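# Flip the gripper housing over and return it to its tray

## Task

Flip the loose gripper housing so it is upside down and set it back in its tray. Both halves of the housing must be joined, and no part of it may stick out past the tray's open side by more than about a fingernail's width. The tray is loose: when finished it must rest on all four of its feet on the raised bench top, with no foot hanging more than half off any edge. The result only counts if everything stays put without the robot holding it. Release the parts and move the arms away at the end.

## Robot and tools

Robot: two six-joint arms, left_arm and right_arm, each with a two-finger gripper. They face each other across a table. Nothing may end up off the table, and the arms must not collide or shove each other hard.

World frame: one shared frame, origin at the table centre, +z up, table surface at z = +0.020 m. left_arm's base is on the +y side. The names left and right do not match sides of any image. A gripper's fingers point along its own +x and close along its own y. The reported hand point sits between the finger pads, 3 to 4 cm back from the tips; at long reach it can be somewhat off.

Tool execute_actions, argument actions: a list holding one item or nothing.
- Empty list: no command, just returns the current state.
- Motion: {"rows": [...], "steps": n}, n from 1 to 15 (default 15), each step 1/30 s. Each row is one step; if rows run out, the final row repeats.
- Wait: {"steps": n} alone, n up to 300, counted from the previous result, including the time spent writing the reply.
Optional pictures (true/false) controls whether camera images come back.

Each row is a single list of 14 numbers covering both arms, even if only one moves: left_arm waist, shoulder, elbow, wrist pitch, wrist yaw, wrist roll, gripper opening, then the same seven for right_arm. The six joint values are absolute target angles in radians (the same scale as the Joint positions line), not offsets. Stated ranges per arm: waist -3.054 to 3.054, shoulder 0.000 to 3.142, elbow 0.000 to 2.356, wrist pitch -1.571 to 1.571, wrist yaw -1.571 to 1.571, wrist roll -3.142 to 3.142. True ends may differ by up to 0.010 rad. A target more than 0.010 past a range end, and further out than the joint's latest reading, gets the whole call refused. A target past the real end is clipped there, and the result may print "joint sent to its limit" (possibly about an earlier action still running); absence of that line does not prove more travel exists.

Opening is an absolute value from -1 to 1: +1 fully open (0.088 m between pads), empty fingers touch near -0.80, lower values close no further. Full close takes at least about 0.5 s. grip_measured reports the actual opening on the same scale; each gripper reads off by up to about 1 mm, and squeezing a hard part makes it read up to ~0.061 narrower. To hold something, command roughly 0.07 below grip_measured; a smaller gap holds more gently. Very thin parts (under ~3 mm) get proportionally less force.

Motion limits: each step the target is kept within a fixed lead of the measured angle (0.211 rad waist/shoulder/elbow, 0.213 wrist pitch, 0.267 wrist yaw, 0.228 wrist roll), and if targets would move the hand over 70 mm from where it is, all joints are scaled back. Far moves therefore take several calls. Friction can leave a joint short, especially at long reach, and tiny turns may not happen; check Joint positions after moves. Arms keep heading to the last row's target between calls until they settle or a step is HELD.

Result lines:
- State line per arm: hand position (m), orientation quaternion wxyz, linear and angular velocity, all in the world frame.
- Joint positions / Joint velocities: six joints then pad gap (m, m/s).
- Joint torques and External joint torques: drive output and estimated outside load (friction, error and held weight included); "no reading" means none.
- "joint command not followed": the clearance check altered or blocked some joint targets.
- HELD: marks steps whose row was not (fully) sent.
- TORQUE FAULT: contact torque hit a load limit (N m: waist 17.2, shoulder 21.3, elbow 21.3, wrist pitch 5.61, wrist yaw 5.59, wrist roll 5.24, held weight included); that arm halts 10 s and drops the rest of the call.
- MOTOR HOT (from 50 °C) and OVER-TEMPERATURE FAULT (95 °C, arm held until cooled; if not cooled in 30-60 s the arm goes limp and its gripper lets go). Holding loads heats motors.

A brief outside tug on a held part or push on a loose object can happen.

Cameras: cam_high (fixed, overhead), cam_left_wrist and cam_right_wrist, each 504x504, returned in that order; calibration lines give intrinsics and world-to-camera transforms, and changed poses are listed in results.

Tool zoom_image: camera (one of the three names) and region [x0, y0, x1, y1] in that camera's latest image pixels, origin top-left, at most 504 by 504; returns a closer view.

Tool finished_scene: scene = current scene number. Before calling, open the grippers and move the arms clear. Drops, slips, slams and hard pushes lower the result.

Each tool is called after ">>>" by a JSON object that holds its "name" and its "arguments", one argument or row to a line.

## Session

>>> {"name": "execute_actions", "arguments": {
  "actions": []
}}

Scene clock: 0.00 s of 5467.00 s.
left_arm: end_effector_position=(+0.3586, +0.2711, +0.2216) grip_measured=+1.000 end_effector_quat_wxyz=(-0.564, +0.613, -0.547, +0.087) end_effector_velocity=(-0.002, +0.001, -0.004) end_effector_angular_velocity=(+0.006, +0.015, +0.007) | right_arm: end_effector_position=(+0.0666, -0.1828, +0.3761) grip_measured=+0.980 end_effector_quat_wxyz=(+0.728, -0.176, +0.205, +0.631) end_effector_velocity=(+0.002, -0.001, -0.003) end_effector_angular_velocity=(-0.012, +0.005, -0.013)
Joint positions: left_arm=[ 1.256  1.098  0.351  0.072  0.618 -1.555  0.088] | right_arm=[-0.042  0.848  0.945 -0.646 -0.076 -0.043  0.087]
Joint velocities: left_arm=[-0.002 -0.002 -0.007 -0.007 -0.007 -0.007  0.   ] | right_arm=[-0.002  0.002 -0.002 -0.007  0.007  0.007 -0.   ]
Joint torques (N m, as the arm reports them, + toward a larger angle): no reading
External joint torques (N m, as the arm's controller estimates them; a push from outside toward a larger angle lowers the number): no reading
Motor temperatures (°C, as the motors report them): left_arm=[22 23 23 24 24 21] | right_arm=[22 24 21 23 24 22]
Heat: left arm: hottest wrist pitch 24 °C (+0.0 °C/min); right arm: hottest shoulder 24 °C (+0.0 °C/min).

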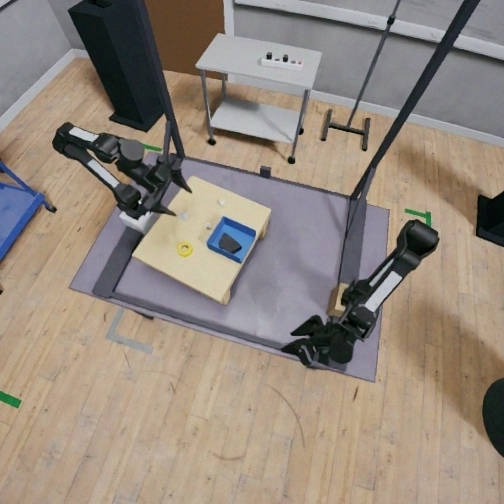

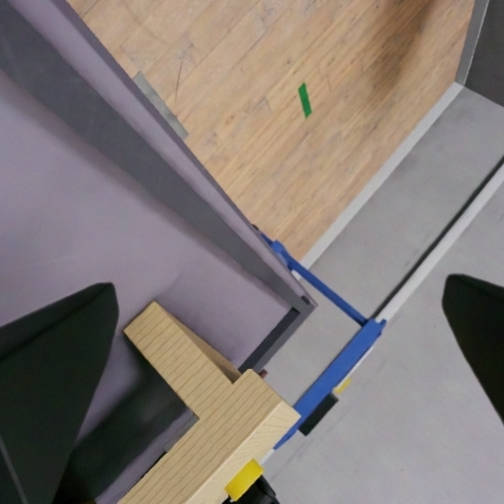

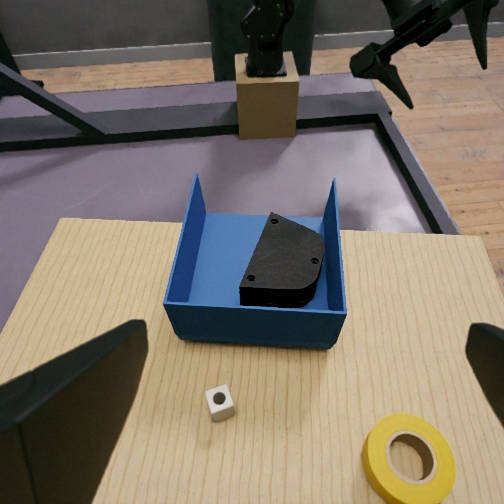

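>>> {"name": "zoom_image", "arguments": {
  "camera": "cam_high",
  "region": [120, 160, 320, 320]
}}

>>> {"name": "zoom_image", "arguments": {
  "camera": "cam_right_wrist",
  "region": [150, 160, 370, 360]
}}

Region (120, 160, 320, 320) of cam_high's 504x504 image, scaled by 2.520, with more detail than that image has; it fills the top 403 rows of this view, and the rest is white.

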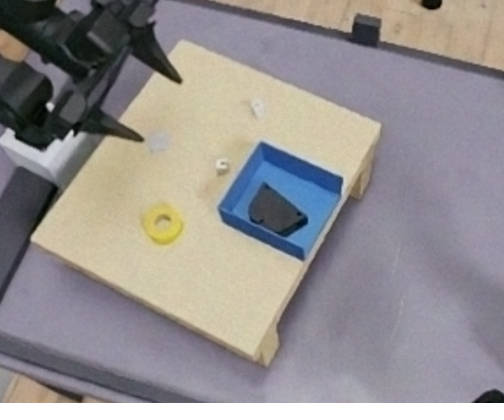

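Region (150, 160, 370, 360) of cam_right_wrist's 504x504 image, scaled by 2.291, with more detail than that image has; it fills the top 458 rows of this view, and the rest is white.

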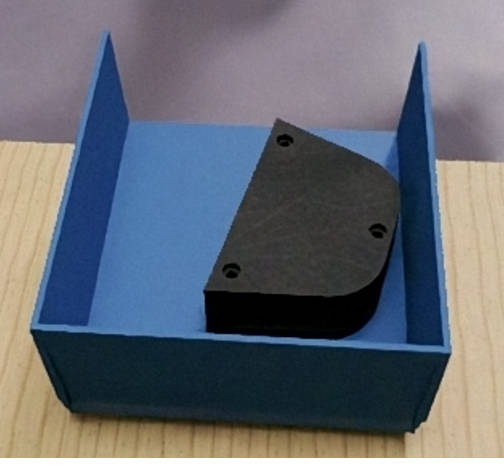

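>>> {"name": "execute_actions", "arguments": {
  "actions": [
    {"rows":[[0,0.02,0.02,0,0,0,1,-0.042,0.848,0.945,-0.646,-0.076,-0.043,1]]}
  ],
  "pictures": false
}}

>>> {"name": "execute_actions", "arguments": {
  "actions": [
    {"steps":90}
  ]
}}

Scene clock: 20.57 s of 5467.00 s.
left_arm: end_effector_position=(+0.3206, +0.2738, +0.1913) grip_measured=+1.000 end_effector_quat_wxyz=(-0.656, +0.522, -0.534, +0.110) end_effector_velocity=(-0.004, -0.001, -0.003) end_effector_angular_velocity=(-0.007, +0.028, -0.000) | right_arm: end_effector_position=(+0.0666, -0.1828, +0.3761) grip_measured=+0.980 end_effector_quat_wxyz=(+0.728, -0.176, +0.205, +0.631) end_effector_velocity=(-0.000, +0.000, +0.001) end_effector_angular_velocity=(+0.005, -0.017, +0.015)
Joint positions: left_arm=[ 1.101  0.942  0.212  0.033  0.42  -1.384  0.088] | right_arm=[-0.042  0.848  0.945 -0.646 -0.076 -0.043  0.087]
Joint velocities: left_arm=[-0.007 -0.002 -0.007 -0.007  0.007 -0.022  0.   ] | right_arm=[-0.002 -0.002 -0.002  0.007 -0.007 -0.022  0.   ]
Joint torques (N m, as the arm reports them, + toward a larger angle): left_arm=[ 0.21 -1.81  5.33  1.48  0.06 -0.08] | right_arm=[ 0.06 -2.67  6.63  1.93 -0.01  0.02]
External joint torques (N m, as the arm's controller estimates them; a push from outside toward a larger angle lowers the number): left_arm=[ 0.22 -0.17 -0.54  0.18 -0.11 -0.12] | right_arm=[ 0.07 -0.87 -0.32  0.2   0.02  0.01]
Motor temperatures (°C, as the motors report them): left_arm=[22 23 25 25 24 21] | right_arm=[22 24 24 26 24 22]
Heat: left arm: hottest elbow 25 °C (+2.9 °C/min); right arm: hottest wrist pitch 26 °C (+5.8 °C/min).
A step of this action was HELD (marked below), so the robot has no last target. An arm can still carry out its HELD step.
Steps of this call (steps 1 to 90: nothing new was sent; then 17.07 s passed at rest; steps 91 to 105: all 15 steps of this action). Readings (joint positions):
91: left_arm=[1.238 1.078 0.334 0.071 0.577 -1.528] | right_arm=[-0.042 0.848 0.945 -0.646 -0.076 -0.043]
92: left_arm=[1.196 1.037 0.304 0.062 0.521 -1.480] | right_arm=[-0.042 0.848 0.945 -0.646 -0.076 -0.043]
94: left_arm=[1.104 0.942 0.220 0.033 0.417 -1.389] | right_arm=[-0.042 0.848 0.945 -0.646 -0.076 -0.043]
95: left_arm=[1.092 0.931 0.203 0.017 0.421 -1.384] | right_arm=[-0.042 0.848 0.945 -0.646 -0.076 -0.043] HELD
96: left_arm=[1.094 0.938 0.198 0.016 0.421 -1.384] | right_arm=[-0.042 0.848 0.945 -0.646 -0.076 -0.043] HELD
97: left_arm=[1.097 0.944 0.198 0.025 0.420 -1.384] | right_arm=[-0.042 0.848 0.945 -0.646 -0.076 -0.043] HELD
98: left_arm=[1.100 0.943 0.202 0.032 0.420 -1.384] | right_arm=[-0.042 0.848 0.945 -0.646 -0.076 -0.043] HELD
99: left_arm=[1.101 0.942 0.209 0.033 0.420 -1.384] | right_arm=[-0.042 0.848 0.945 -0.646 -0.076 -0.043] HELD
100: left_arm=[1.101 0.942 0.212 0.033 0.420 -1.384] | right_arm=[-0.042 0.848 0.945 -0.646 -0.076 -0.043] HELD
101: left_arm=[1.101 0.942 0.212 0.033 0.420 -1.384] | right_arm=[-0.042 0.848 0.945 -0.646 -0.076 -0.043] HELD
102: left_arm=[1.101 0.942 0.212 0.033 0.420 -1.384] | right_arm=[-0.042 0.848 0.945 -0.646 -0.076 -0.043] HELD
103: left_arm=[1.101 0.942 0.212 0.033 0.420 -1.384] | right_arm=[-0.042 0.848 0.945 -0.646 -0.076 -0.043] HELD
104: left_arm=[1.101 0.942 0.212 0.033 0.420 -1.384] | right_arm=[-0.042 0.848 0.945 -0.646 -0.076 -0.043] HELD
105: the state above HELD
joint command not followed: on one or more control steps a check withheld the commanded joint targets of the left arm, and it was not sent them on those steps. On the call's last step the targets were still withheld.
cause: the commanded joint targets would bring two parts of the arm too close to each other (joints 3 (elbow) to 5 (wrist yaw) lie between them); next, command targets that bring no two parts of the arm closer together.

Scene clock: 23.57 s of 5467.00 s.
left_arm: end_effector_position=(+0.3206, +0.2738, +0.1913) grip_measured=+1.000 end_effector_quat_wxyz=(-0.656, +0.522, -0.534, +0.110) end_effector_velocity=(+0.001, +0.002, -0.001) end_effector_angular_velocity=(+0.016, -0.010, +0.010) | right_arm: end_effector_position=(+0.0666, -0.1828, +0.3761) grip_measured=+0.980 end_effector_quat_wxyz=(+0.728, -0.176, +0.205, +0.631) end_effector_velocity=(+0.001, -0.002, -0.002) end_effector_angular_velocity=(-0.011, -0.021, +0.003)
Joint positions: left_arm=[ 1.101  0.942  0.212  0.033  0.42  -1.384  0.088] | right_arm=[-0.042  0.848  0.945 -0.646 -0.076 -0.043  0.087]
Joint velocities: left_arm=[-0.002 -0.007 -0.002 -0.007 -0.022  0.007  0.   ] | right_arm=[-0.002 -0.002 -0.002 -0.007  0.007 -0.022 -0.   ]
Joint torques (N m, as the arm reports them, + toward a larger angle): left_arm=[ 0.35 -2.04  5.19  1.49  0.06 -0.08] | right_arm=[ 0.04 -2.66  6.62  1.93 -0.01  0.01]
External joint torques (N m, as the arm's controller estimates them; a push from outside toward a larger angle lowers the number): left_arm=[ 0.34 -0.41 -0.69  0.19 -0.1  -0.12] | right_arm=[ 0.04 -0.88 -0.29  0.21  0.02  0.  ]
Motor temperatures (°C, as the motors report them): left_arm=[22 23 25 25 24 21] | right_arm=[22 24 24 27 24 22]
Heat: left arm: hottest elbow 25 °C (+2.5 °C/min); right arm: hottest wrist pitch 27 °C (+7.6 °C/min).
Steps of this call (steps 1 to 90: nothing new was sent). Readings (joint positions):
1: left_arm=[1.101 0.942 0.212 0.033 0.420 -1.384] | right_arm=[-0.042 0.848 0.945 -0.646 -0.076 -0.043]
2: left_arm=[1.101 0.942 0.212 0.033 0.420 -1.384] | right_arm=[-0.042 0.848 0.945 -0.646 -0.076 -0.043]
4: left_arm=[1.101 0.942 0.212 0.033 0.420 -1.384] | right_arm=[-0.042 0.848 0.945 -0.646 -0.076 -0.043]
8: left_arm=[1.101 0.942 0.212 0.033 0.420 -1.384] | right_arm=[-0.042 0.848 0.945 -0.646 -0.076 -0.043]
90: the state above
camera_calibration (this result's frames):
cam_left_wrist: T_world_to_cam=[[0.385606, -0.418588, 0.822248, -0.154564], [-0.91946, -0.248526, 0.304676, 0.330139], [0.0768165, -0.87351, -0.480708, 0.384837], [0, 0, 0, 1]] pos_world=[0.333588, 0.353509, 0.211499]

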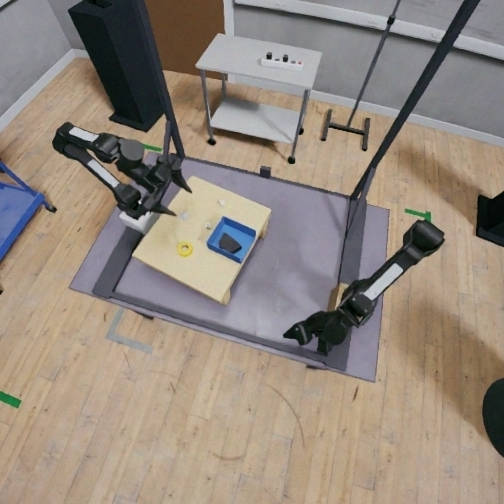

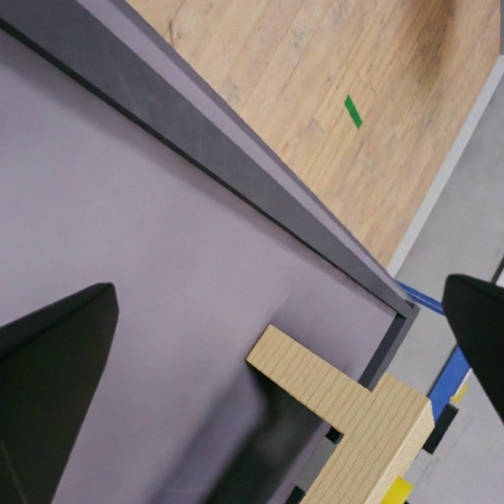

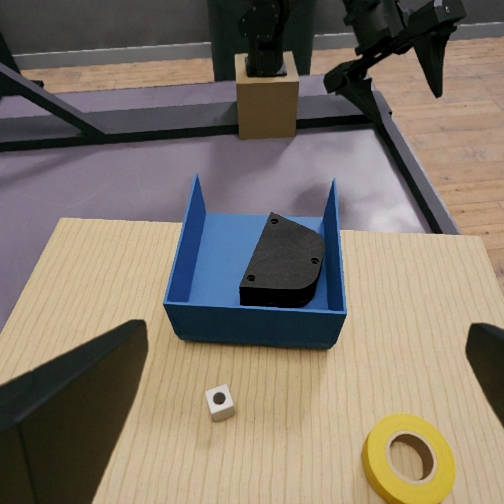

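>>> {"name": "execute_actions", "arguments": {
  "actions": [
    {"rows":[[0,0.4,0.4,0,0,0,1,-0.042,0.848,0.945,-0.646,-0.076,-0.043,1]]}
  ],
  "pictures": false
}}

>>> {"name": "execute_actions", "arguments": {
  "actions": [
    {"steps":60}
  ]
}}

Scene clock: 26.27 s of 5467.00 s.
left_arm: end_effector_position=(+0.3263, +0.2487, +0.2829) grip_measured=+1.000 end_effector_quat_wxyz=(+0.770, -0.442, +0.386, -0.251) end_effector_velocity=(-0.061, -0.047, +0.216) end_effector_angular_velocity=(+0.014, -1.096, -0.277) | right_arm: end_effector_position=(+0.0666, -0.1828, +0.3761) grip_measured=+0.980 end_effector_quat_wxyz=(+0.728, -0.176, +0.205, +0.631) end_effector_velocity=(-0.003, -0.001, +0.000) end_effector_angular_velocity=(-0.001, +0.006, +0.020)
Joint positions: left_arm=[ 0.89   0.732  0.333  0.012  0.157 -1.165  0.088] | right_arm=[-0.042  0.848  0.945 -0.646 -0.076 -0.043  0.087]
Joint velocities: left_arm=[-0.584 -0.579  0.188 -0.051 -0.564  0.579  0.   ] | right_arm=[-0.002 -0.002  0.002 -0.007 -0.022 -0.007  0.   ]
Joint torques (N m, as the arm reports them, + toward a larger angle): left_arm=[-0.37 -2.3   6.35  1.61 -0.17  0.2 ] | right_arm=[ 0.06 -2.68  6.63  1.92  0.    0.02]
External joint torques (N m, as the arm's controller estimates them; a push from outside toward a larger angle lowers the number): left_arm=[-0.34 -0.97 -0.22  0.05 -0.2   0.16] | right_arm=[ 0.05 -0.89 -0.3   0.2   0.04  0.01]
Motor temperatures (°C, as the motors report them): left_arm=[22 23 26 26 24 21] | right_arm=[22 24 25 27 24 22]
Heat: left arm: hottest elbow 26 °C (+4.6 °C/min); right arm: hottest wrist pitch 27 °C (+6.9 °C/min).
Steps of this call (steps 1 to 66: nothing new was sent; steps 67 to 81: all 15 steps of this action). Readings (joint positions):
67: left_arm=[1.101 0.942 0.212 0.033 0.419 -1.384] | right_arm=[-0.042 0.848 0.945 -0.646 -0.076 -0.043]
68: left_arm=[1.098 0.938 0.213 0.032 0.411 -1.384] | right_arm=[-0.042 0.848 0.945 -0.646 -0.076 -0.043]
70: left_arm=[1.080 0.923 0.222 0.027 0.386 -1.367] | right_arm=[-0.042 0.848 0.945 -0.646 -0.076 -0.043]
74: left_arm=[1.021 0.863 0.267 0.023 0.310 -1.303] | right_arm=[-0.042 0.848 0.945 -0.646 -0.076 -0.043]
81: the state above

Scene clock: 28.27 s of 5467.00 s.
left_arm: end_effector_position=(+0.1268, +0.2077, +0.3841) grip_measured=+1.000 end_effector_quat_wxyz=(+0.689, +0.001, +0.009, -0.725) end_effector_velocity=(-0.001, +0.000, -0.002) end_effector_angular_velocity=(+0.005, -0.037, -0.001) | right_arm: end_effector_position=(+0.0666, -0.1828, +0.3761) grip_measured=+0.980 end_effector_quat_wxyz=(+0.728, -0.176, +0.205, +0.631) end_effector_velocity=(-0.001, -0.000, -0.003) end_effector_angular_velocity=(-0.012, +0.000, +0.008)
Joint positions: left_arm=[ 0.004  0.402  0.386  0.002  0.004 -0.011  0.088] | right_arm=[-0.042  0.848  0.945 -0.646 -0.076 -0.043  0.087]
Joint velocities: left_arm=[-0.007 -0.002 -0.002 -0.007 -0.007  0.037  0.   ] | right_arm=[-0.002  0.002 -0.002 -0.007 -0.007 -0.007 -0.   ]
Joint torques (N m, as the arm reports them, + toward a larger angle): left_arm=[-0.2  -0.66  6.58  1.79 -0.14  0.2 ] | right_arm=[ 0.01 -2.69  6.62  1.93 -0.01  0.01]
External joint torques (N m, as the arm's controller estimates them; a push from outside toward a larger angle lowers the number): left_arm=[-0.2  -0.6  -0.14  0.08 -0.14  0.19] | right_arm=[ 0.03 -0.99 -0.23  0.22  0.02  0.  ]
Motor temperatures (°C, as the motors report them): left_arm=[22 23 26 26 24 21] | right_arm=[22 24 25 27 24 22]
Heat: left arm: hottest elbow 26 °C (+4.2 °C/min); right arm: hottest wrist pitch 27 °C (+6.4 °C/min).
Steps of this call (steps 1 to 60: the robot went on to your last target). Readings (joint positions):
1: left_arm=[0.870 0.713 0.339 0.011 0.139 -1.144] | right_arm=[-0.042 0.848 0.945 -0.646 -0.076 -0.043]
2: left_arm=[0.850 0.694 0.345 0.010 0.123 -1.123] | right_arm=[-0.042 0.848 0.945 -0.646 -0.076 -0.043]
4: left_arm=[0.811 0.654 0.354 0.008 0.096 -1.081] | right_arm=[-0.042 0.848 0.945 -0.646 -0.076 -0.043]
8: left_arm=[0.731 0.574 0.368 0.006 0.057 -0.997] | right_arm=[-0.042 0.848 0.945 -0.646 -0.076 -0.043]
60: the state above
camera_calibration (this result's frames):
cam_left_wrist: T_world_to_cam=[[-0.996567, 0.0826265, -0.00518275, 0.122882], [0.0370168, 0.388718, -0.920613, 0.293789], [-0.0740524, -0.917644, -0.390442, 0.428313], [0, 0, 0, 1]] pos_world=[0.143303, 0.268684, 0.438334]

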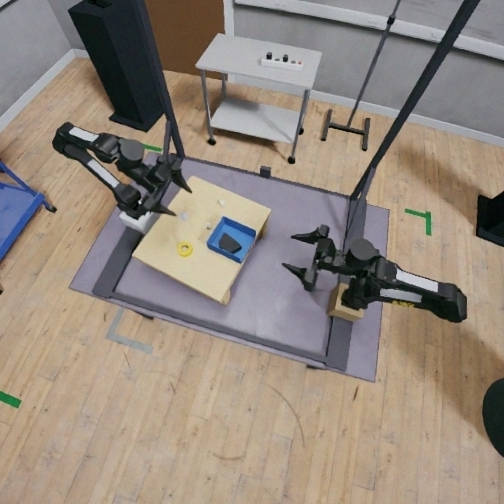

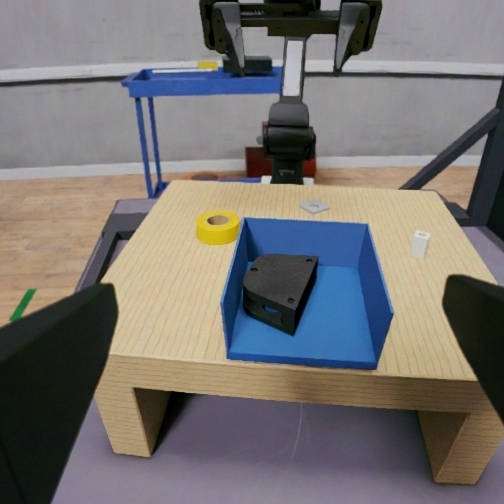

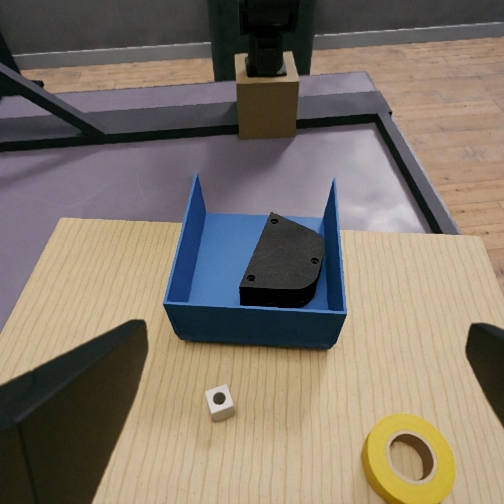

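>>> {"name": "execute_actions", "arguments": {
  "actions": [
    {"rows":[[0,0.9,0.4,0.5,0,0,1,-0.05,1.9,1.95,-1.4,0,0,-0.8]]}
  ],
  "pictures": false
}}

>>> {"name": "execute_actions", "arguments": {
  "actions": [
    {"steps":70}
  ]
}}

Scene clock: 40.07 s of 5467.00 s.
left_arm: end_effector_position=(+0.1231, +0.1351, +0.3694) grip_measured=+1.000 end_effector_quat_wxyz=(+0.689, -0.000, +0.004, -0.725) end_effector_velocity=(-0.001, -0.021, -0.006) end_effector_angular_velocity=(-0.022, +0.008, +0.005) | right_arm: end_effector_position=(+0.0883, -0.1429, +0.3602) grip_measured=-0.685 end_effector_quat_wxyz=(+0.651, -0.343, +0.434, +0.519) end_effector_velocity=(+0.049, +0.178, -0.015) end_effector_angular_velocity=(-0.684, +0.132, -0.023)
Joint positions: left_arm=[ 0.003  0.874  0.395  0.474  0.004 -0.007  0.088] | right_arm=[-0.047  1.469  1.596 -1.301 -0.007 -0.006  0.005]
Joint velocities: left_arm=[-0.002  0.149  0.002  0.168 -0.007 -0.007  0.   ] | right_arm=[-0.002  1.253  1.297 -0.74   0.037  0.007 -0.092]
Joint torques (N m, as the arm reports them, + toward a larger angle): left_arm=[-0.45 -2.08  5.74  2.19 -0.15  0.16] | right_arm=[-0.12 -4.76  7.02  1.21  0.19  0.19]
External joint torques (N m, as the arm's controller estimates them; a push from outside toward a larger angle lowers the number): left_arm=[-0.44  0.12 -1.06  0.43 -0.15  0.15] | right_arm=[-0.09  0.29  0.64 -0.01  0.2   0.19]
Motor temperatures (°C, as the motors report them): left_arm=[22 23 28 27 24 21] | right_arm=[22 24 26 28 24 22]
Heat: left arm: hottest elbow 28 °C (+6.0 °C/min); right arm: hottest wrist pitch 28 °C (+6.0 °C/min).
Steps of this call (steps 1 to 15: the robot went on to your last target; steps 16 to 90: nothing new was sent; then 8.30 s passed at rest; steps 91 to 105: all 15 steps of this action). Readings (joint positions):
91: left_arm=[0.003 0.423 0.386 0.027 0.004 -0.007] | right_arm=[-0.042 0.867 0.967 -0.683 -0.069 -0.040]
92: left_arm=[0.003 0.463 0.388 0.081 0.004 -0.007] | right_arm=[-0.043 0.902 1.011 -0.737 -0.054 -0.032]
94: left_arm=[0.003 0.559 0.395 0.173 0.004 -0.007] | right_arm=[-0.045 0.994 1.106 -0.815 -0.033 -0.021]
98: left_arm=[0.003 0.740 0.395 0.351 0.004 -0.007] | right_arm=[-0.047 1.170 1.285 -1.000 -0.015 -0.011]
105: the state above

Scene clock: 42.40 s of 5467.00 s.
left_arm: end_effector_position=(+0.1229, +0.1321, +0.3679) grip_measured=+1.000 end_effector_quat_wxyz=(+0.689, -0.001, +0.004, -0.725) end_effector_velocity=(+0.000, +0.000, +0.003) end_effector_angular_velocity=(-0.012, +0.008, +0.005) | right_arm: end_effector_position=(+0.1070, -0.0659, +0.3227) grip_measured=-0.797 end_effector_quat_wxyz=(+0.615, -0.384, +0.486, +0.489) end_effector_velocity=(-0.001, -0.003, -0.002) end_effector_angular_velocity=(-0.011, +0.008, +0.006)
Joint positions: left_arm=[ 0.003  0.896  0.395  0.497  0.004 -0.007  0.088] | right_arm=[-0.047  1.88   1.943 -1.398 -0.005 -0.005  0.   ]
Joint velocities: left_arm=[-0.002 -0.002  0.002  0.007 -0.007 -0.007  0.   ] | right_arm=[-0.002 -0.002 -0.007 -0.007 -0.007 -0.007  0.   ]
Joint torques (N m, as the arm reports them, + toward a larger angle): left_arm=[-0.42 -2.04  5.66  2.25 -0.14  0.18] | right_arm=[-0.22 -7.44  6.58  0.59  0.2   0.2 ]
External joint torques (N m, as the arm's controller estimates them; a push from outside toward a larger angle lowers the number): left_arm=[-0.39  0.21 -1.14  0.51 -0.15  0.17] | right_arm=[-0.27  0.91  0.57 -0.18  0.22  0.19]
Motor temperatures (°C, as the motors report them): left_arm=[22 23 28 27 24 21] | right_arm=[22 25 26 28 24 22]
Heat: left arm: hottest elbow 28 °C (+5.7 °C/min); right arm: hottest wrist pitch 28 °C (+5.7 °C/min).
Steps of this call (steps 1 to 45: the robot went on to your last target; steps 46 to 70: nothing new was sent). Readings (joint positions):
1: left_arm=[0.003 0.879 0.395 0.479 0.004 -0.007] | right_arm=[-0.047 1.511 1.640 -1.323 -0.006 -0.006]
2: left_arm=[0.003 0.883 0.395 0.482 0.004 -0.007] | right_arm=[-0.047 1.553 1.685 -1.339 -0.006 -0.006]
4: left_arm=[0.003 0.888 0.395 0.488 0.004 -0.007] | right_arm=[-0.047 1.637 1.775 -1.363 -0.006 -0.006]
8: left_arm=[0.003 0.893 0.395 0.494 0.004 -0.007] | right_arm=[-0.047 1.783 1.894 -1.381 -0.005 -0.005]
70: the state above
All arms were judged still, so your last target was given up. Only a new action makes them travel on or press farther. Fingers that are still opening or closing keep moving.
camera_calibration (this result's frames):
cam_left_wrist: T_world_to_cam=[[-0.996469, 0.083354, -0.0101106, 0.126956], [0.0411095, 0.37933, -0.924348, 0.310556], [-0.0732129, -0.921499, -0.381417, 0.349391], [0, 0, 0, 1]] pos_world=[0.139321, 0.193578, 0.421609]
cam_right_wrist: T_world_to_cam=[[0.974511, -0.222872, -0.0256272, -0.0958807], [-0.219641, -0.97111, 0.0932932, -0.0351317], [-0.0456792, -0.0852865, -0.995309, 0.40114], [0, 0, 0, 1]] pos_world=[0.104044, -0.021274, 0.400079]

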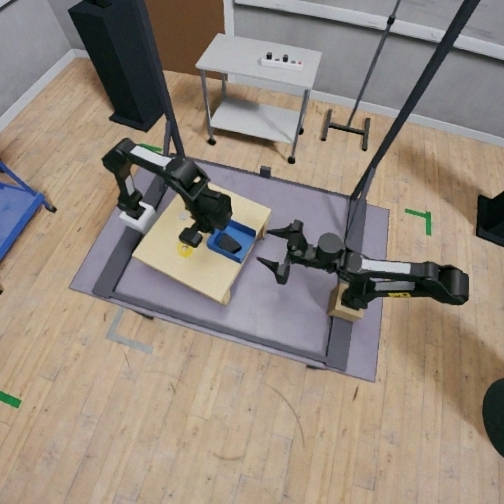

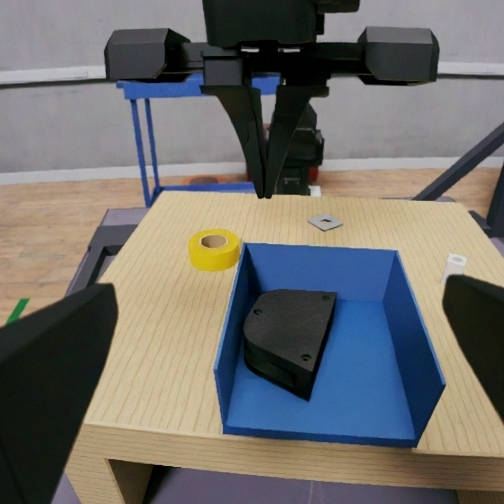

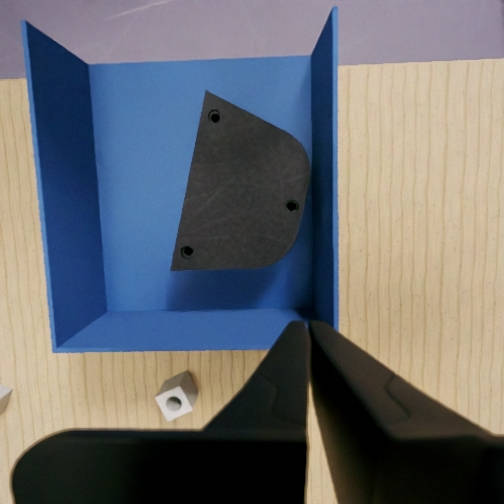

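>>> {"name": "execute_actions", "arguments": {
  "actions": [
    {"rows":[[0,0.9,0.4,0.5,0,0,1,0.03,1.85,1.65,-1.2,0,0,-0.8]]}
  ],
  "pictures": false
}}

>>> {"name": "execute_actions", "arguments": {
  "actions": [
    {"steps":30}
  ]
}}

Scene clock: 48.40 s of 5467.00 s.
left_arm: end_effector_position=(+0.1229, +0.1321, +0.3679) grip_measured=+1.000 end_effector_quat_wxyz=(+0.689, -0.001, +0.004, -0.725) end_effector_velocity=(+0.003, -0.000, -0.000) end_effector_angular_velocity=(-0.001, +0.037, +0.020) | right_arm: end_effector_position=(+0.0786, -0.0673, +0.2593) grip_measured=-0.797 end_effector_quat_wxyz=(+0.583, -0.417, +0.488, +0.497) end_effector_velocity=(-0.000, -0.011, -0.018) end_effector_angular_velocity=(-0.045, +0.013, +0.001)
Joint positions: left_arm=[ 0.003  0.896  0.395  0.497  0.004 -0.007  0.088] | right_arm=[ 0.026  1.859  1.669 -1.205 -0.    -0.005  0.   ]
Joint velocities: left_arm=[-0.002  0.002 -0.002  0.007 -0.022 -0.037  0.   ] | right_arm=[-0.007 -0.007 -0.076  0.022 -0.007 -0.007  0.   ]
Joint torques (N m, as the arm reports them, + toward a larger angle): left_arm=[-0.42 -2.07  5.73  2.25 -0.19  0.19] | right_arm=[  0.32 -10.58   4.58   0.73   0.02   0.19]
External joint torques (N m, as the arm's controller estimates them; a push from outside toward a larger angle lowers the number): left_arm=[-0.43  0.13 -1.02  0.52 -0.19  0.18] | right_arm=[ 0.36 -2.02 -1.73  0.04  0.03  0.19]
Motor temperatures (°C, as the motors report them): left_arm=[22 23 28 28 24 21] | right_arm=[22 26 26 28 24 22]
Heat: left arm: hottest elbow 28 °C (+5.0 °C/min); right arm: hottest wrist pitch 28 °C (+5.0 °C/min).
Steps of this call (steps 1 to 90: nothing new was sent; then 2.50 s passed at rest; steps 91 to 105: all 15 steps of this action). Readings (joint positions):
91: left_arm=[0.003 0.896 0.395 0.497 0.004 -0.007] | right_arm=[-0.044 1.878 1.922 -1.370 -0.002 -0.005]
92: left_arm=[0.003 0.896 0.395 0.497 0.004 -0.007] | right_arm=[-0.035 1.866 1.883 -1.322 -0.000 -0.005]
94: left_arm=[0.003 0.896 0.395 0.497 0.004 -0.007] | right_arm=[-0.008 1.857 1.805 -1.275 -0.000 -0.005]
98: left_arm=[0.003 0.896 0.395 0.497 0.004 -0.007] | right_arm=[0.024 1.859 1.696 -1.230 -0.000 -0.005]
105: the state above

Scene clock: 49.40 s of 5467.00 s.
left_arm: end_effector_position=(+0.1229, +0.1321, +0.3679) grip_measured=+1.000 end_effector_quat_wxyz=(+0.689, -0.001, +0.004, -0.725) end_effector_velocity=(+0.002, +0.001, +0.005) end_effector_angular_velocity=(-0.017, +0.008, +0.010) | right_arm: end_effector_position=(+0.0782, -0.0677, +0.2574) grip_measured=-0.797 end_effector_quat_wxyz=(+0.583, -0.418, +0.489, +0.497) end_effector_velocity=(-0.002, +0.001, +0.000) end_effector_angular_velocity=(+0.011, +0.019, +0.009)
Joint positions: left_arm=[ 0.003  0.896  0.395  0.497  0.004 -0.007  0.088] | right_arm=[ 0.027  1.859  1.662 -1.2   -0.    -0.005  0.   ]
Joint velocities: left_arm=[ 0.002 -0.007  0.002  0.007 -0.007 -0.007  0.   ] | right_arm=[-0.002 -0.002 -0.002  0.007 -0.022 -0.007  0.   ]
Joint torques (N m, as the arm reports them, + toward a larger angle): left_arm=[-0.32 -1.99  5.67  2.22 -0.13  0.18] | right_arm=[  0.31 -10.58   4.54   0.69   0.02   0.19]
External joint torques (N m, as the arm's controller estimates them; a push from outside toward a larger angle lowers the number): left_arm=[-0.32  0.28 -1.13  0.47 -0.13  0.17] | right_arm=[ 0.31 -2.19 -1.66  0.02  0.03  0.19]
Motor temperatures (°C, as the motors report them): left_arm=[22 23 28 28 24 21] | right_arm=[22 26 26 28 24 22]
Heat: left arm: hottest elbow 28 °C (+4.9 °C/min); right arm: hottest wrist pitch 28 °C (+4.9 °C/min).
Steps of this call (steps 1 to 15: the robot went on to your last target; steps 16 to 30: nothing new was sent). Readings (joint positions):
1: left_arm=[0.003 0.896 0.395 0.497 0.004 -0.007] | right_arm=[0.026 1.859 1.668 -1.204 -0.000 -0.005]
2: left_arm=[0.003 0.896 0.395 0.497 0.004 -0.007] | right_arm=[0.026 1.859 1.666 -1.203 -0.000 -0.005]
4: left_arm=[0.003 0.896 0.395 0.497 0.004 -0.007] | right_arm=[0.026 1.859 1.664 -1.202 -0.000 -0.005]
8: left_arm=[0.003 0.896 0.395 0.497 0.004 -0.007] | right_arm=[0.026 1.859 1.663 -1.201 -0.000 -0.005]
30: the state above
All arms were judged still, so your last target was given up. Only a new action makes them travel on or press farther. Fingers that are still opening or closing keep moving.
camera_calibration (this result's frames):
cam_left_wrist: T_world_to_cam=[[-0.996469, 0.083354, -0.0101106, 0.126956], [0.0411095, 0.37933, -0.924348, 0.310556], [-0.0732129, -0.921499, -0.381417, 0.349391], [0, 0, 0, 1]] pos_world=[0.139321, 0.193578, 0.421609]
cam_right_wrist: T_world_to_cam=[[0.987871, -0.153785, -0.0214853, -0.0673533], [-0.148668, -0.976659, 0.155035, -0.0589159], [-0.0448259, -0.14996, -0.987675, 0.328191], [0, 0, 0, 1]] pos_world=[0.0724889, -0.018683, 0.331833]

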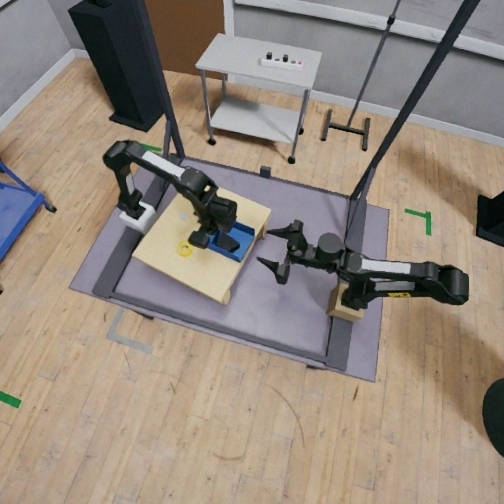

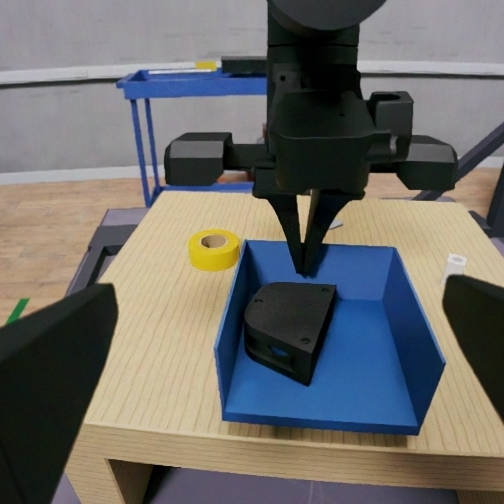

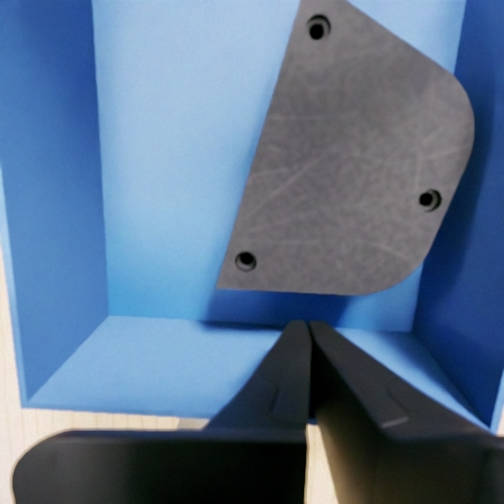

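>>> {"name": "execute_actions", "arguments": {
  "actions": [
    {"rows":[[0,0.9,0.4,0.5,0,0,1,0.02,1.89,1.60,-1.13,0,0,-0.8]]}
  ],
  "pictures": false
}}

>>> {"name": "execute_actions", "arguments": {
  "actions": [
    {"steps":15}
  ]
}}

Scene clock: 57.63 s of 5467.00 s.
left_arm: end_effector_position=(+0.1229, +0.1321, +0.3679) grip_measured=+1.000 end_effector_quat_wxyz=(+0.689, -0.001, +0.004, -0.725) end_effector_velocity=(+0.000, +0.001, -0.005) end_effector_angular_velocity=(+0.022, +0.006, +0.005) | right_arm: end_effector_position=(+0.0802, -0.0633, +0.2424) grip_measured=-0.797 end_effector_quat_wxyz=(+0.586, -0.415, +0.487, +0.498) end_effector_velocity=(-0.001, -0.002, -0.000) end_effector_angular_velocity=(-0.006, +0.010, -0.008)
Joint positions: left_arm=[ 0.003  0.896  0.395  0.497  0.004 -0.007  0.088] | right_arm=[ 0.024  1.868  1.613 -1.132 -0.    -0.005  0.   ]
Joint velocities: left_arm=[-0.002 -0.002 -0.002 -0.022 -0.007 -0.007  0.   ] | right_arm=[-0.002 -0.002 -0.002 -0.007 -0.007  0.007  0.   ]
Joint torques (N m, as the arm reports them, + toward a larger angle): left_arm=[-0.35 -1.94  5.63  2.25 -0.16  0.18] | right_arm=[-0.28 -7.51  4.57  0.76  0.02  0.17]
External joint torques (N m, as the arm's controller estimates them; a push from outside toward a larger angle lowers the number): left_arm=[-0.37  0.25 -1.08  0.53 -0.16  0.17] | right_arm=[-0.28  1.03 -1.67  0.08  0.03  0.17]
Motor temperatures (°C, as the motors report them): left_arm=[22 23 29 29 24 21] | right_arm=[22 28 26 27 24 22]
Heat: left arm: hottest elbow 29 °C (+5.2 °C/min); right arm: hottest shoulder 28 °C (+4.2 °C/min).
Steps of this call (steps 1 to 90: nothing new was sent; then 4.73 s passed at rest; steps 91 to 105: all 15 steps of this action). Readings (joint positions):
91: left_arm=[0.003 0.896 0.395 0.497 0.004 -0.007] | right_arm=[0.027 1.859 1.656 -1.190 -0.000 -0.005]
92: left_arm=[0.003 0.896 0.395 0.497 0.004 -0.007] | right_arm=[0.027 1.859 1.647 -1.174 -0.000 -0.005]
94: left_arm=[0.003 0.896 0.395 0.497 0.004 -0.007] | right_arm=[0.026 1.859 1.634 -1.155 -0.000 -0.005]
98: left_arm=[0.003 0.896 0.395 0.497 0.004 -0.007] | right_arm=[0.024 1.867 1.616 -1.140 -0.000 -0.005]
105: the state above

Scene clock: 58.13 s of 5467.00 s.
left_arm: end_effector_position=(+0.1229, +0.1321, +0.3679) grip_measured=+1.000 end_effector_quat_wxyz=(+0.689, -0.001, +0.004, -0.725) end_effector_velocity=(+0.003, +0.000, -0.002) end_effector_angular_velocity=(+0.008, +0.007, +0.020) | right_arm: end_effector_position=(+0.0802, -0.0631, +0.2424) grip_measured=-0.797 end_effector_quat_wxyz=(+0.586, -0.414, +0.486, +0.499) end_effector_velocity=(-0.000, -0.002, -0.002) end_effector_angular_velocity=(-0.012, +0.005, +0.021)
Joint positions: left_arm=[ 0.003  0.896  0.395  0.497  0.004 -0.007  0.088] | right_arm=[ 0.024  1.868  1.613 -1.131 -0.    -0.005  0.   ]
Joint velocities: left_arm=[-0.002 -0.002 -0.002 -0.007 -0.022 -0.007  0.   ] | right_arm=[-0.002  0.002 -0.002 -0.007 -0.007 -0.022  0.   ]
Joint torques (N m, as the arm reports them, + toward a larger angle): left_arm=[-0.39 -2.23  5.77  2.21 -0.18  0.18] | right_arm=[-0.27 -7.32  4.5   0.78  0.02  0.18]
External joint torques (N m, as the arm's controller estimates them; a push from outside toward a larger angle lowers the number): left_arm=[-0.38  0.01 -0.98  0.48 -0.18  0.17] | right_arm=[-0.27  1.17 -1.71  0.1   0.03  0.17]
Motor temperatures (°C, as the motors report them): left_arm=[22 23 29 29 24 21] | right_arm=[22 28 26 27 24 22]
Heat: left arm: hottest elbow 29 °C (+5.2 °C/min); right arm: hottest shoulder 28 °C (+4.1 °C/min).
Steps of this call (steps 1 to 15: the robot went on to your last target). Readings (joint positions):
1: left_arm=[0.003 0.896 0.395 0.497 0.004 -0.007] | right_arm=[0.024 1.868 1.613 -1.132 -0.000 -0.005]
2: left_arm=[0.003 0.896 0.395 0.497 0.004 -0.007] | right_arm=[0.024 1.868 1.613 -1.132 -0.000 -0.005]
4: left_arm=[0.003 0.896 0.395 0.497 0.004 -0.007] | right_arm=[0.024 1.868 1.613 -1.131 -0.000 -0.005]
8: left_arm=[0.003 0.896 0.395 0.497 0.004 -0.007] | right_arm=[0.024 1.868 1.613 -1.131 -0.000 -0.005]
15: the state above
All arms were judged still, so your last target was given up. Only a new action makes them travel on or press farther. Fingers that are still opening or closing keep moving.
camera_calibration (this result's frames):
cam_left_wrist: T_world_to_cam=[[-0.996469, 0.083354, -0.0101106, 0.126956], [0.0411095, 0.37933, -0.924348, 0.310556], [-0.0732129, -0.921499, -0.381417, 0.349391], [0, 0, 0, 1]] pos_world=[0.139321, 0.193578, 0.421609]
cam_right_wrist: T_world_to_cam=[[0.987436, -0.156566, -0.0214024, -0.0690608], [-0.15192, -0.977833, 0.144097, -0.0489266], [-0.0434887, -0.139035, -0.989332, 0.31516], [0, 0, 0, 1]] pos_world=[0.0744661, -0.0148363, 0.31737]

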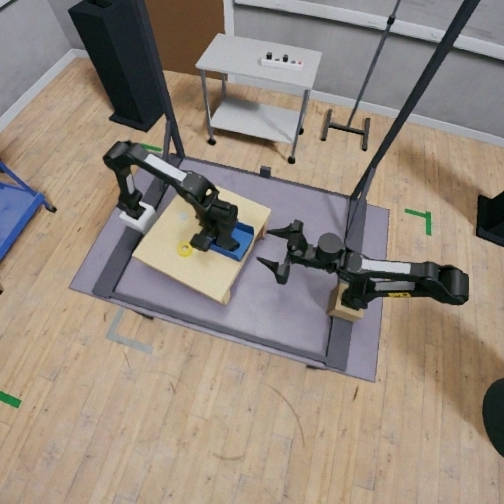

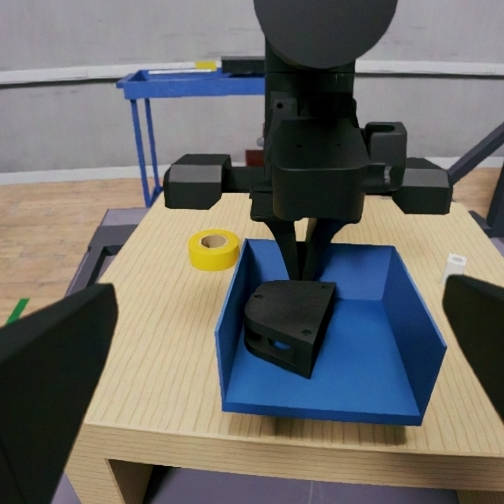

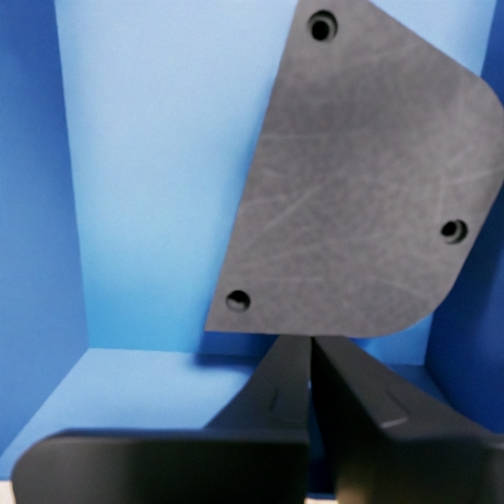

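>>> {"name": "execute_actions", "arguments": {
  "actions": [
    {"rows":[[0,0.9,0.4,0.5,0,0,1,0.02,1.93,1.67,-1.17,0,0,-0.8],[0,0.9,0.4,0.5,0,0,1,0.02,1.93,1.67,-1.17,0,0,-0.8],[0,0.9,0.4,0.5,0,0,1,0.02,1.93,1.67,-1.17,0,0,-0.8],[0,0.9,0.4,0.5,0,0,1,0.02,1.97,1.72,-1.21,0,0,-0.8],[0,0.9,0.4,0.5,0,0,1,0.02,1.97,1.72,-1.21,0,0,-0.8],[0,0.9,0.4,0.5,0,0,1,0.02,1.97,1.72,-1.21,0,0,-0.8],[0,0.9,0.4,0.5,0,0,1,0.02,2.0,1.76,-1.24,0,0,-0.8],[0,0.9,0.4,0.5,0,0,1,0.02,2.0,1.76,-1.24,0,0,-0.8],[0,0.9,0.4,0.5,0,0,1,0.02,2.0,1.76,-1.24,0,0,-0.8],[0,0.9,0.4,0.5,0,0,1,0.02,2.04,1.81,-1.28,0,0,-0.8]]}
  ],
  "pictures": false
}}

>>> {"name": "execute_actions", "arguments": {
  "actions": [
    {"steps":15}
  ]
}}

Scene clock: 67.20 s of 5467.00 s.
left_arm: end_effector_position=(+0.1229, +0.1321, +0.3679) grip_measured=+1.000 end_effector_quat_wxyz=(+0.689, -0.001, +0.004, -0.725) end_effector_velocity=(+0.003, -0.000, -0.000) end_effector_angular_velocity=(-0.003, -0.007, +0.020) | right_arm: end_effector_position=(+0.0826, -0.0505, +0.2351) grip_measured=-0.797 end_effector_quat_wxyz=(+0.562, -0.438, +0.514, +0.478) end_effector_velocity=(-0.002, +0.000, -0.026) end_effector_angular_velocity=(-0.148, +0.046, +0.007)
Joint positions: left_arm=[ 0.003  0.896  0.395  0.497  0.004 -0.007  0.088] | right_arm=[ 0.023  2.006  1.785 -1.263 -0.    -0.005  0.   ]
Joint velocities: left_arm=[-0.002  0.002 -0.002  0.007 -0.022  0.007  0.   ] | right_arm=[-0.002  0.139  0.11  -0.125 -0.022 -0.007  0.   ]
Joint torques (N m, as the arm reports them, + toward a larger angle): left_arm=[-0.39 -2.    5.75  2.24 -0.15  0.17] | right_arm=[-0.17 -8.69  6.82  0.26  0.01  0.18]
External joint torques (N m, as the arm's controller estimates them; a push from outside toward a larger angle lowers the number): left_arm=[-0.39  0.23 -1.02  0.5  -0.15  0.16] | right_arm=[-0.2   0.79  0.67 -0.23  0.02  0.18]
Motor temperatures (°C, as the motors report them): left_arm=[22 23 29 30 24 21] | right_arm=[22 29 26 27 24 22]
Heat: left arm: hottest wrist pitch 30 °C (+6.1 °C/min); right arm: hottest shoulder 29 °C (+4.1 °C/min).
Steps of this call (steps 1 to 90: nothing new was sent; then 5.57 s passed at rest; steps 91 to 105: all 15 steps of this action). Readings (joint positions):
91: left_arm=[0.003 0.896 0.395 0.497 0.004 -0.007] | right_arm=[0.024 1.872 1.617 -1.135 -0.000 -0.005]
92: left_arm=[0.003 0.896 0.395 0.497 0.004 -0.007] | right_arm=[0.023 1.879 1.627 -1.143 -0.000 -0.005]
94: left_arm=[0.003 0.896 0.395 0.497 0.004 -0.007] | right_arm=[0.023 1.896 1.648 -1.157 -0.000 -0.005]
98: left_arm=[0.003 0.896 0.395 0.497 0.004 -0.007] | right_arm=[0.023 1.942 1.706 -1.201 -0.000 -0.005]
105: the state above

Scene clock: 67.70 s of 5467.00 s.
left_arm: end_effector_position=(+0.1229, +0.1321, +0.3679) grip_measured=+1.000 end_effector_quat_wxyz=(+0.689, -0.001, +0.004, -0.725) end_effector_velocity=(+0.000, -0.000, -0.003) end_effector_angular_velocity=(+0.012, -0.008, +0.005) | right_arm: end_effector_position=(+0.0827, -0.0496, +0.2350) grip_measured=-0.797 end_effector_quat_wxyz=(+0.559, -0.440, +0.517, +0.476) end_effector_velocity=(-0.003, -0.002, -0.002) end_effector_angular_velocity=(-0.009, +0.023, +0.007)
Joint positions: left_arm=[ 0.003  0.896  0.395  0.497  0.004 -0.007  0.088] | right_arm=[ 0.023  2.018  1.803 -1.277 -0.    -0.005  0.   ]
Joint velocities: left_arm=[-0.002  0.002 -0.002 -0.007 -0.007  0.007  0.   ] | right_arm=[-0.002  0.002 -0.002 -0.007 -0.022 -0.007  0.   ]
Joint torques (N m, as the arm reports them, + toward a larger angle): left_arm=[-0.35 -2.12  5.77  2.2  -0.19  0.16] | right_arm=[-0.25 -8.45  6.44  0.3   0.02  0.17]
External joint torques (N m, as the arm's controller estimates them; a push from outside toward a larger angle lowers the number): left_arm=[-0.35  0.06 -0.95  0.48 -0.19  0.15] | right_arm=[-0.19  0.93  0.4  -0.19  0.03  0.17]
Motor temperatures (°C, as the motors report them): left_arm=[22 23 29 30 24 21] | right_arm=[22 29 26 27 24 22]
Heat: left arm: hottest wrist pitch 30 °C (+6.0 °C/min); right arm: hottest shoulder 29 °C (+4.0 °C/min).
Steps of this call (steps 1 to 15: the robot went on to your last target). Readings (joint positions):
1: left_arm=[0.003 0.896 0.395 0.497 0.004 -0.007] | right_arm=[0.023 2.010 1.788 -1.267 -0.000 -0.005]
2: left_arm=[0.003 0.896 0.395 0.497 0.004 -0.007] | right_arm=[0.023 2.012 1.791 -1.269 -0.000 -0.005]
4: left_arm=[0.003 0.896 0.395 0.497 0.004 -0.007] | right_arm=[0.023 2.016 1.795 -1.273 -0.000 -0.005]
8: left_arm=[0.003 0.896 0.395 0.497 0.004 -0.007] | right_arm=[0.023 2.017 1.801 -1.276 -0.000 -0.005]
15: the state above
camera_calibration (this result's frames):
cam_left_wrist: T_world_to_cam=[[-0.996469, 0.083354, -0.0101106, 0.126956], [0.0411095, 0.37933, -0.924348, 0.310556], [-0.0732129, -0.921499, -0.381417, 0.349391], [0, 0, 0, 1]] pos_world=[0.139321, 0.193578, 0.421609]
cam_right_wrist: T_world_to_cam=[[0.986933, -0.159612, -0.0220918, -0.0695792], [-0.149203, -0.957002, 0.248768, -0.0580953], [-0.0608482, -0.242221, -0.968311, 0.30117], [0, 0, 0, 1]] pos_world=[0.0783276, 0.00624655, 0.304541]

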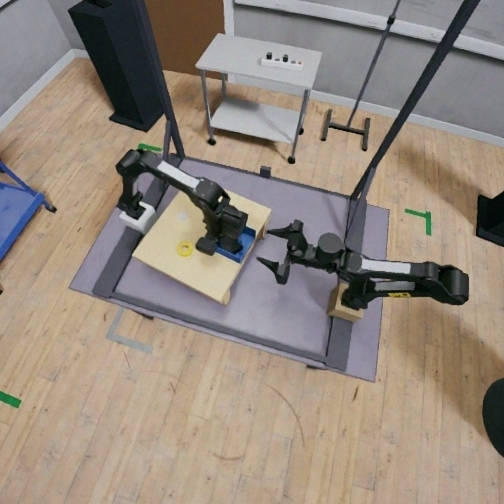

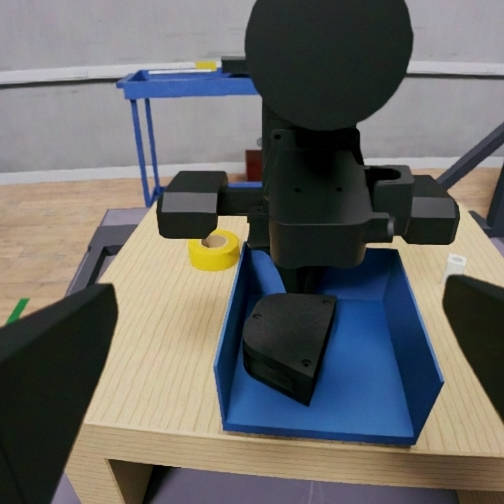

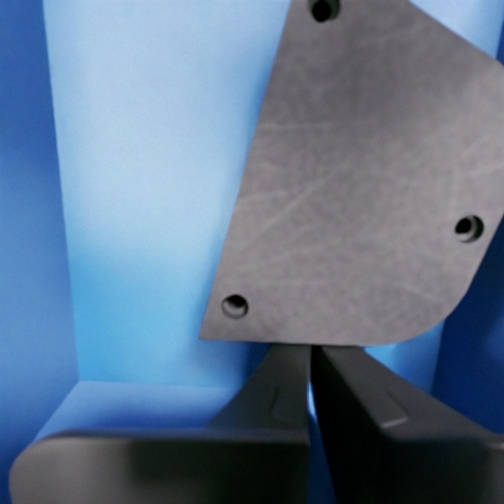

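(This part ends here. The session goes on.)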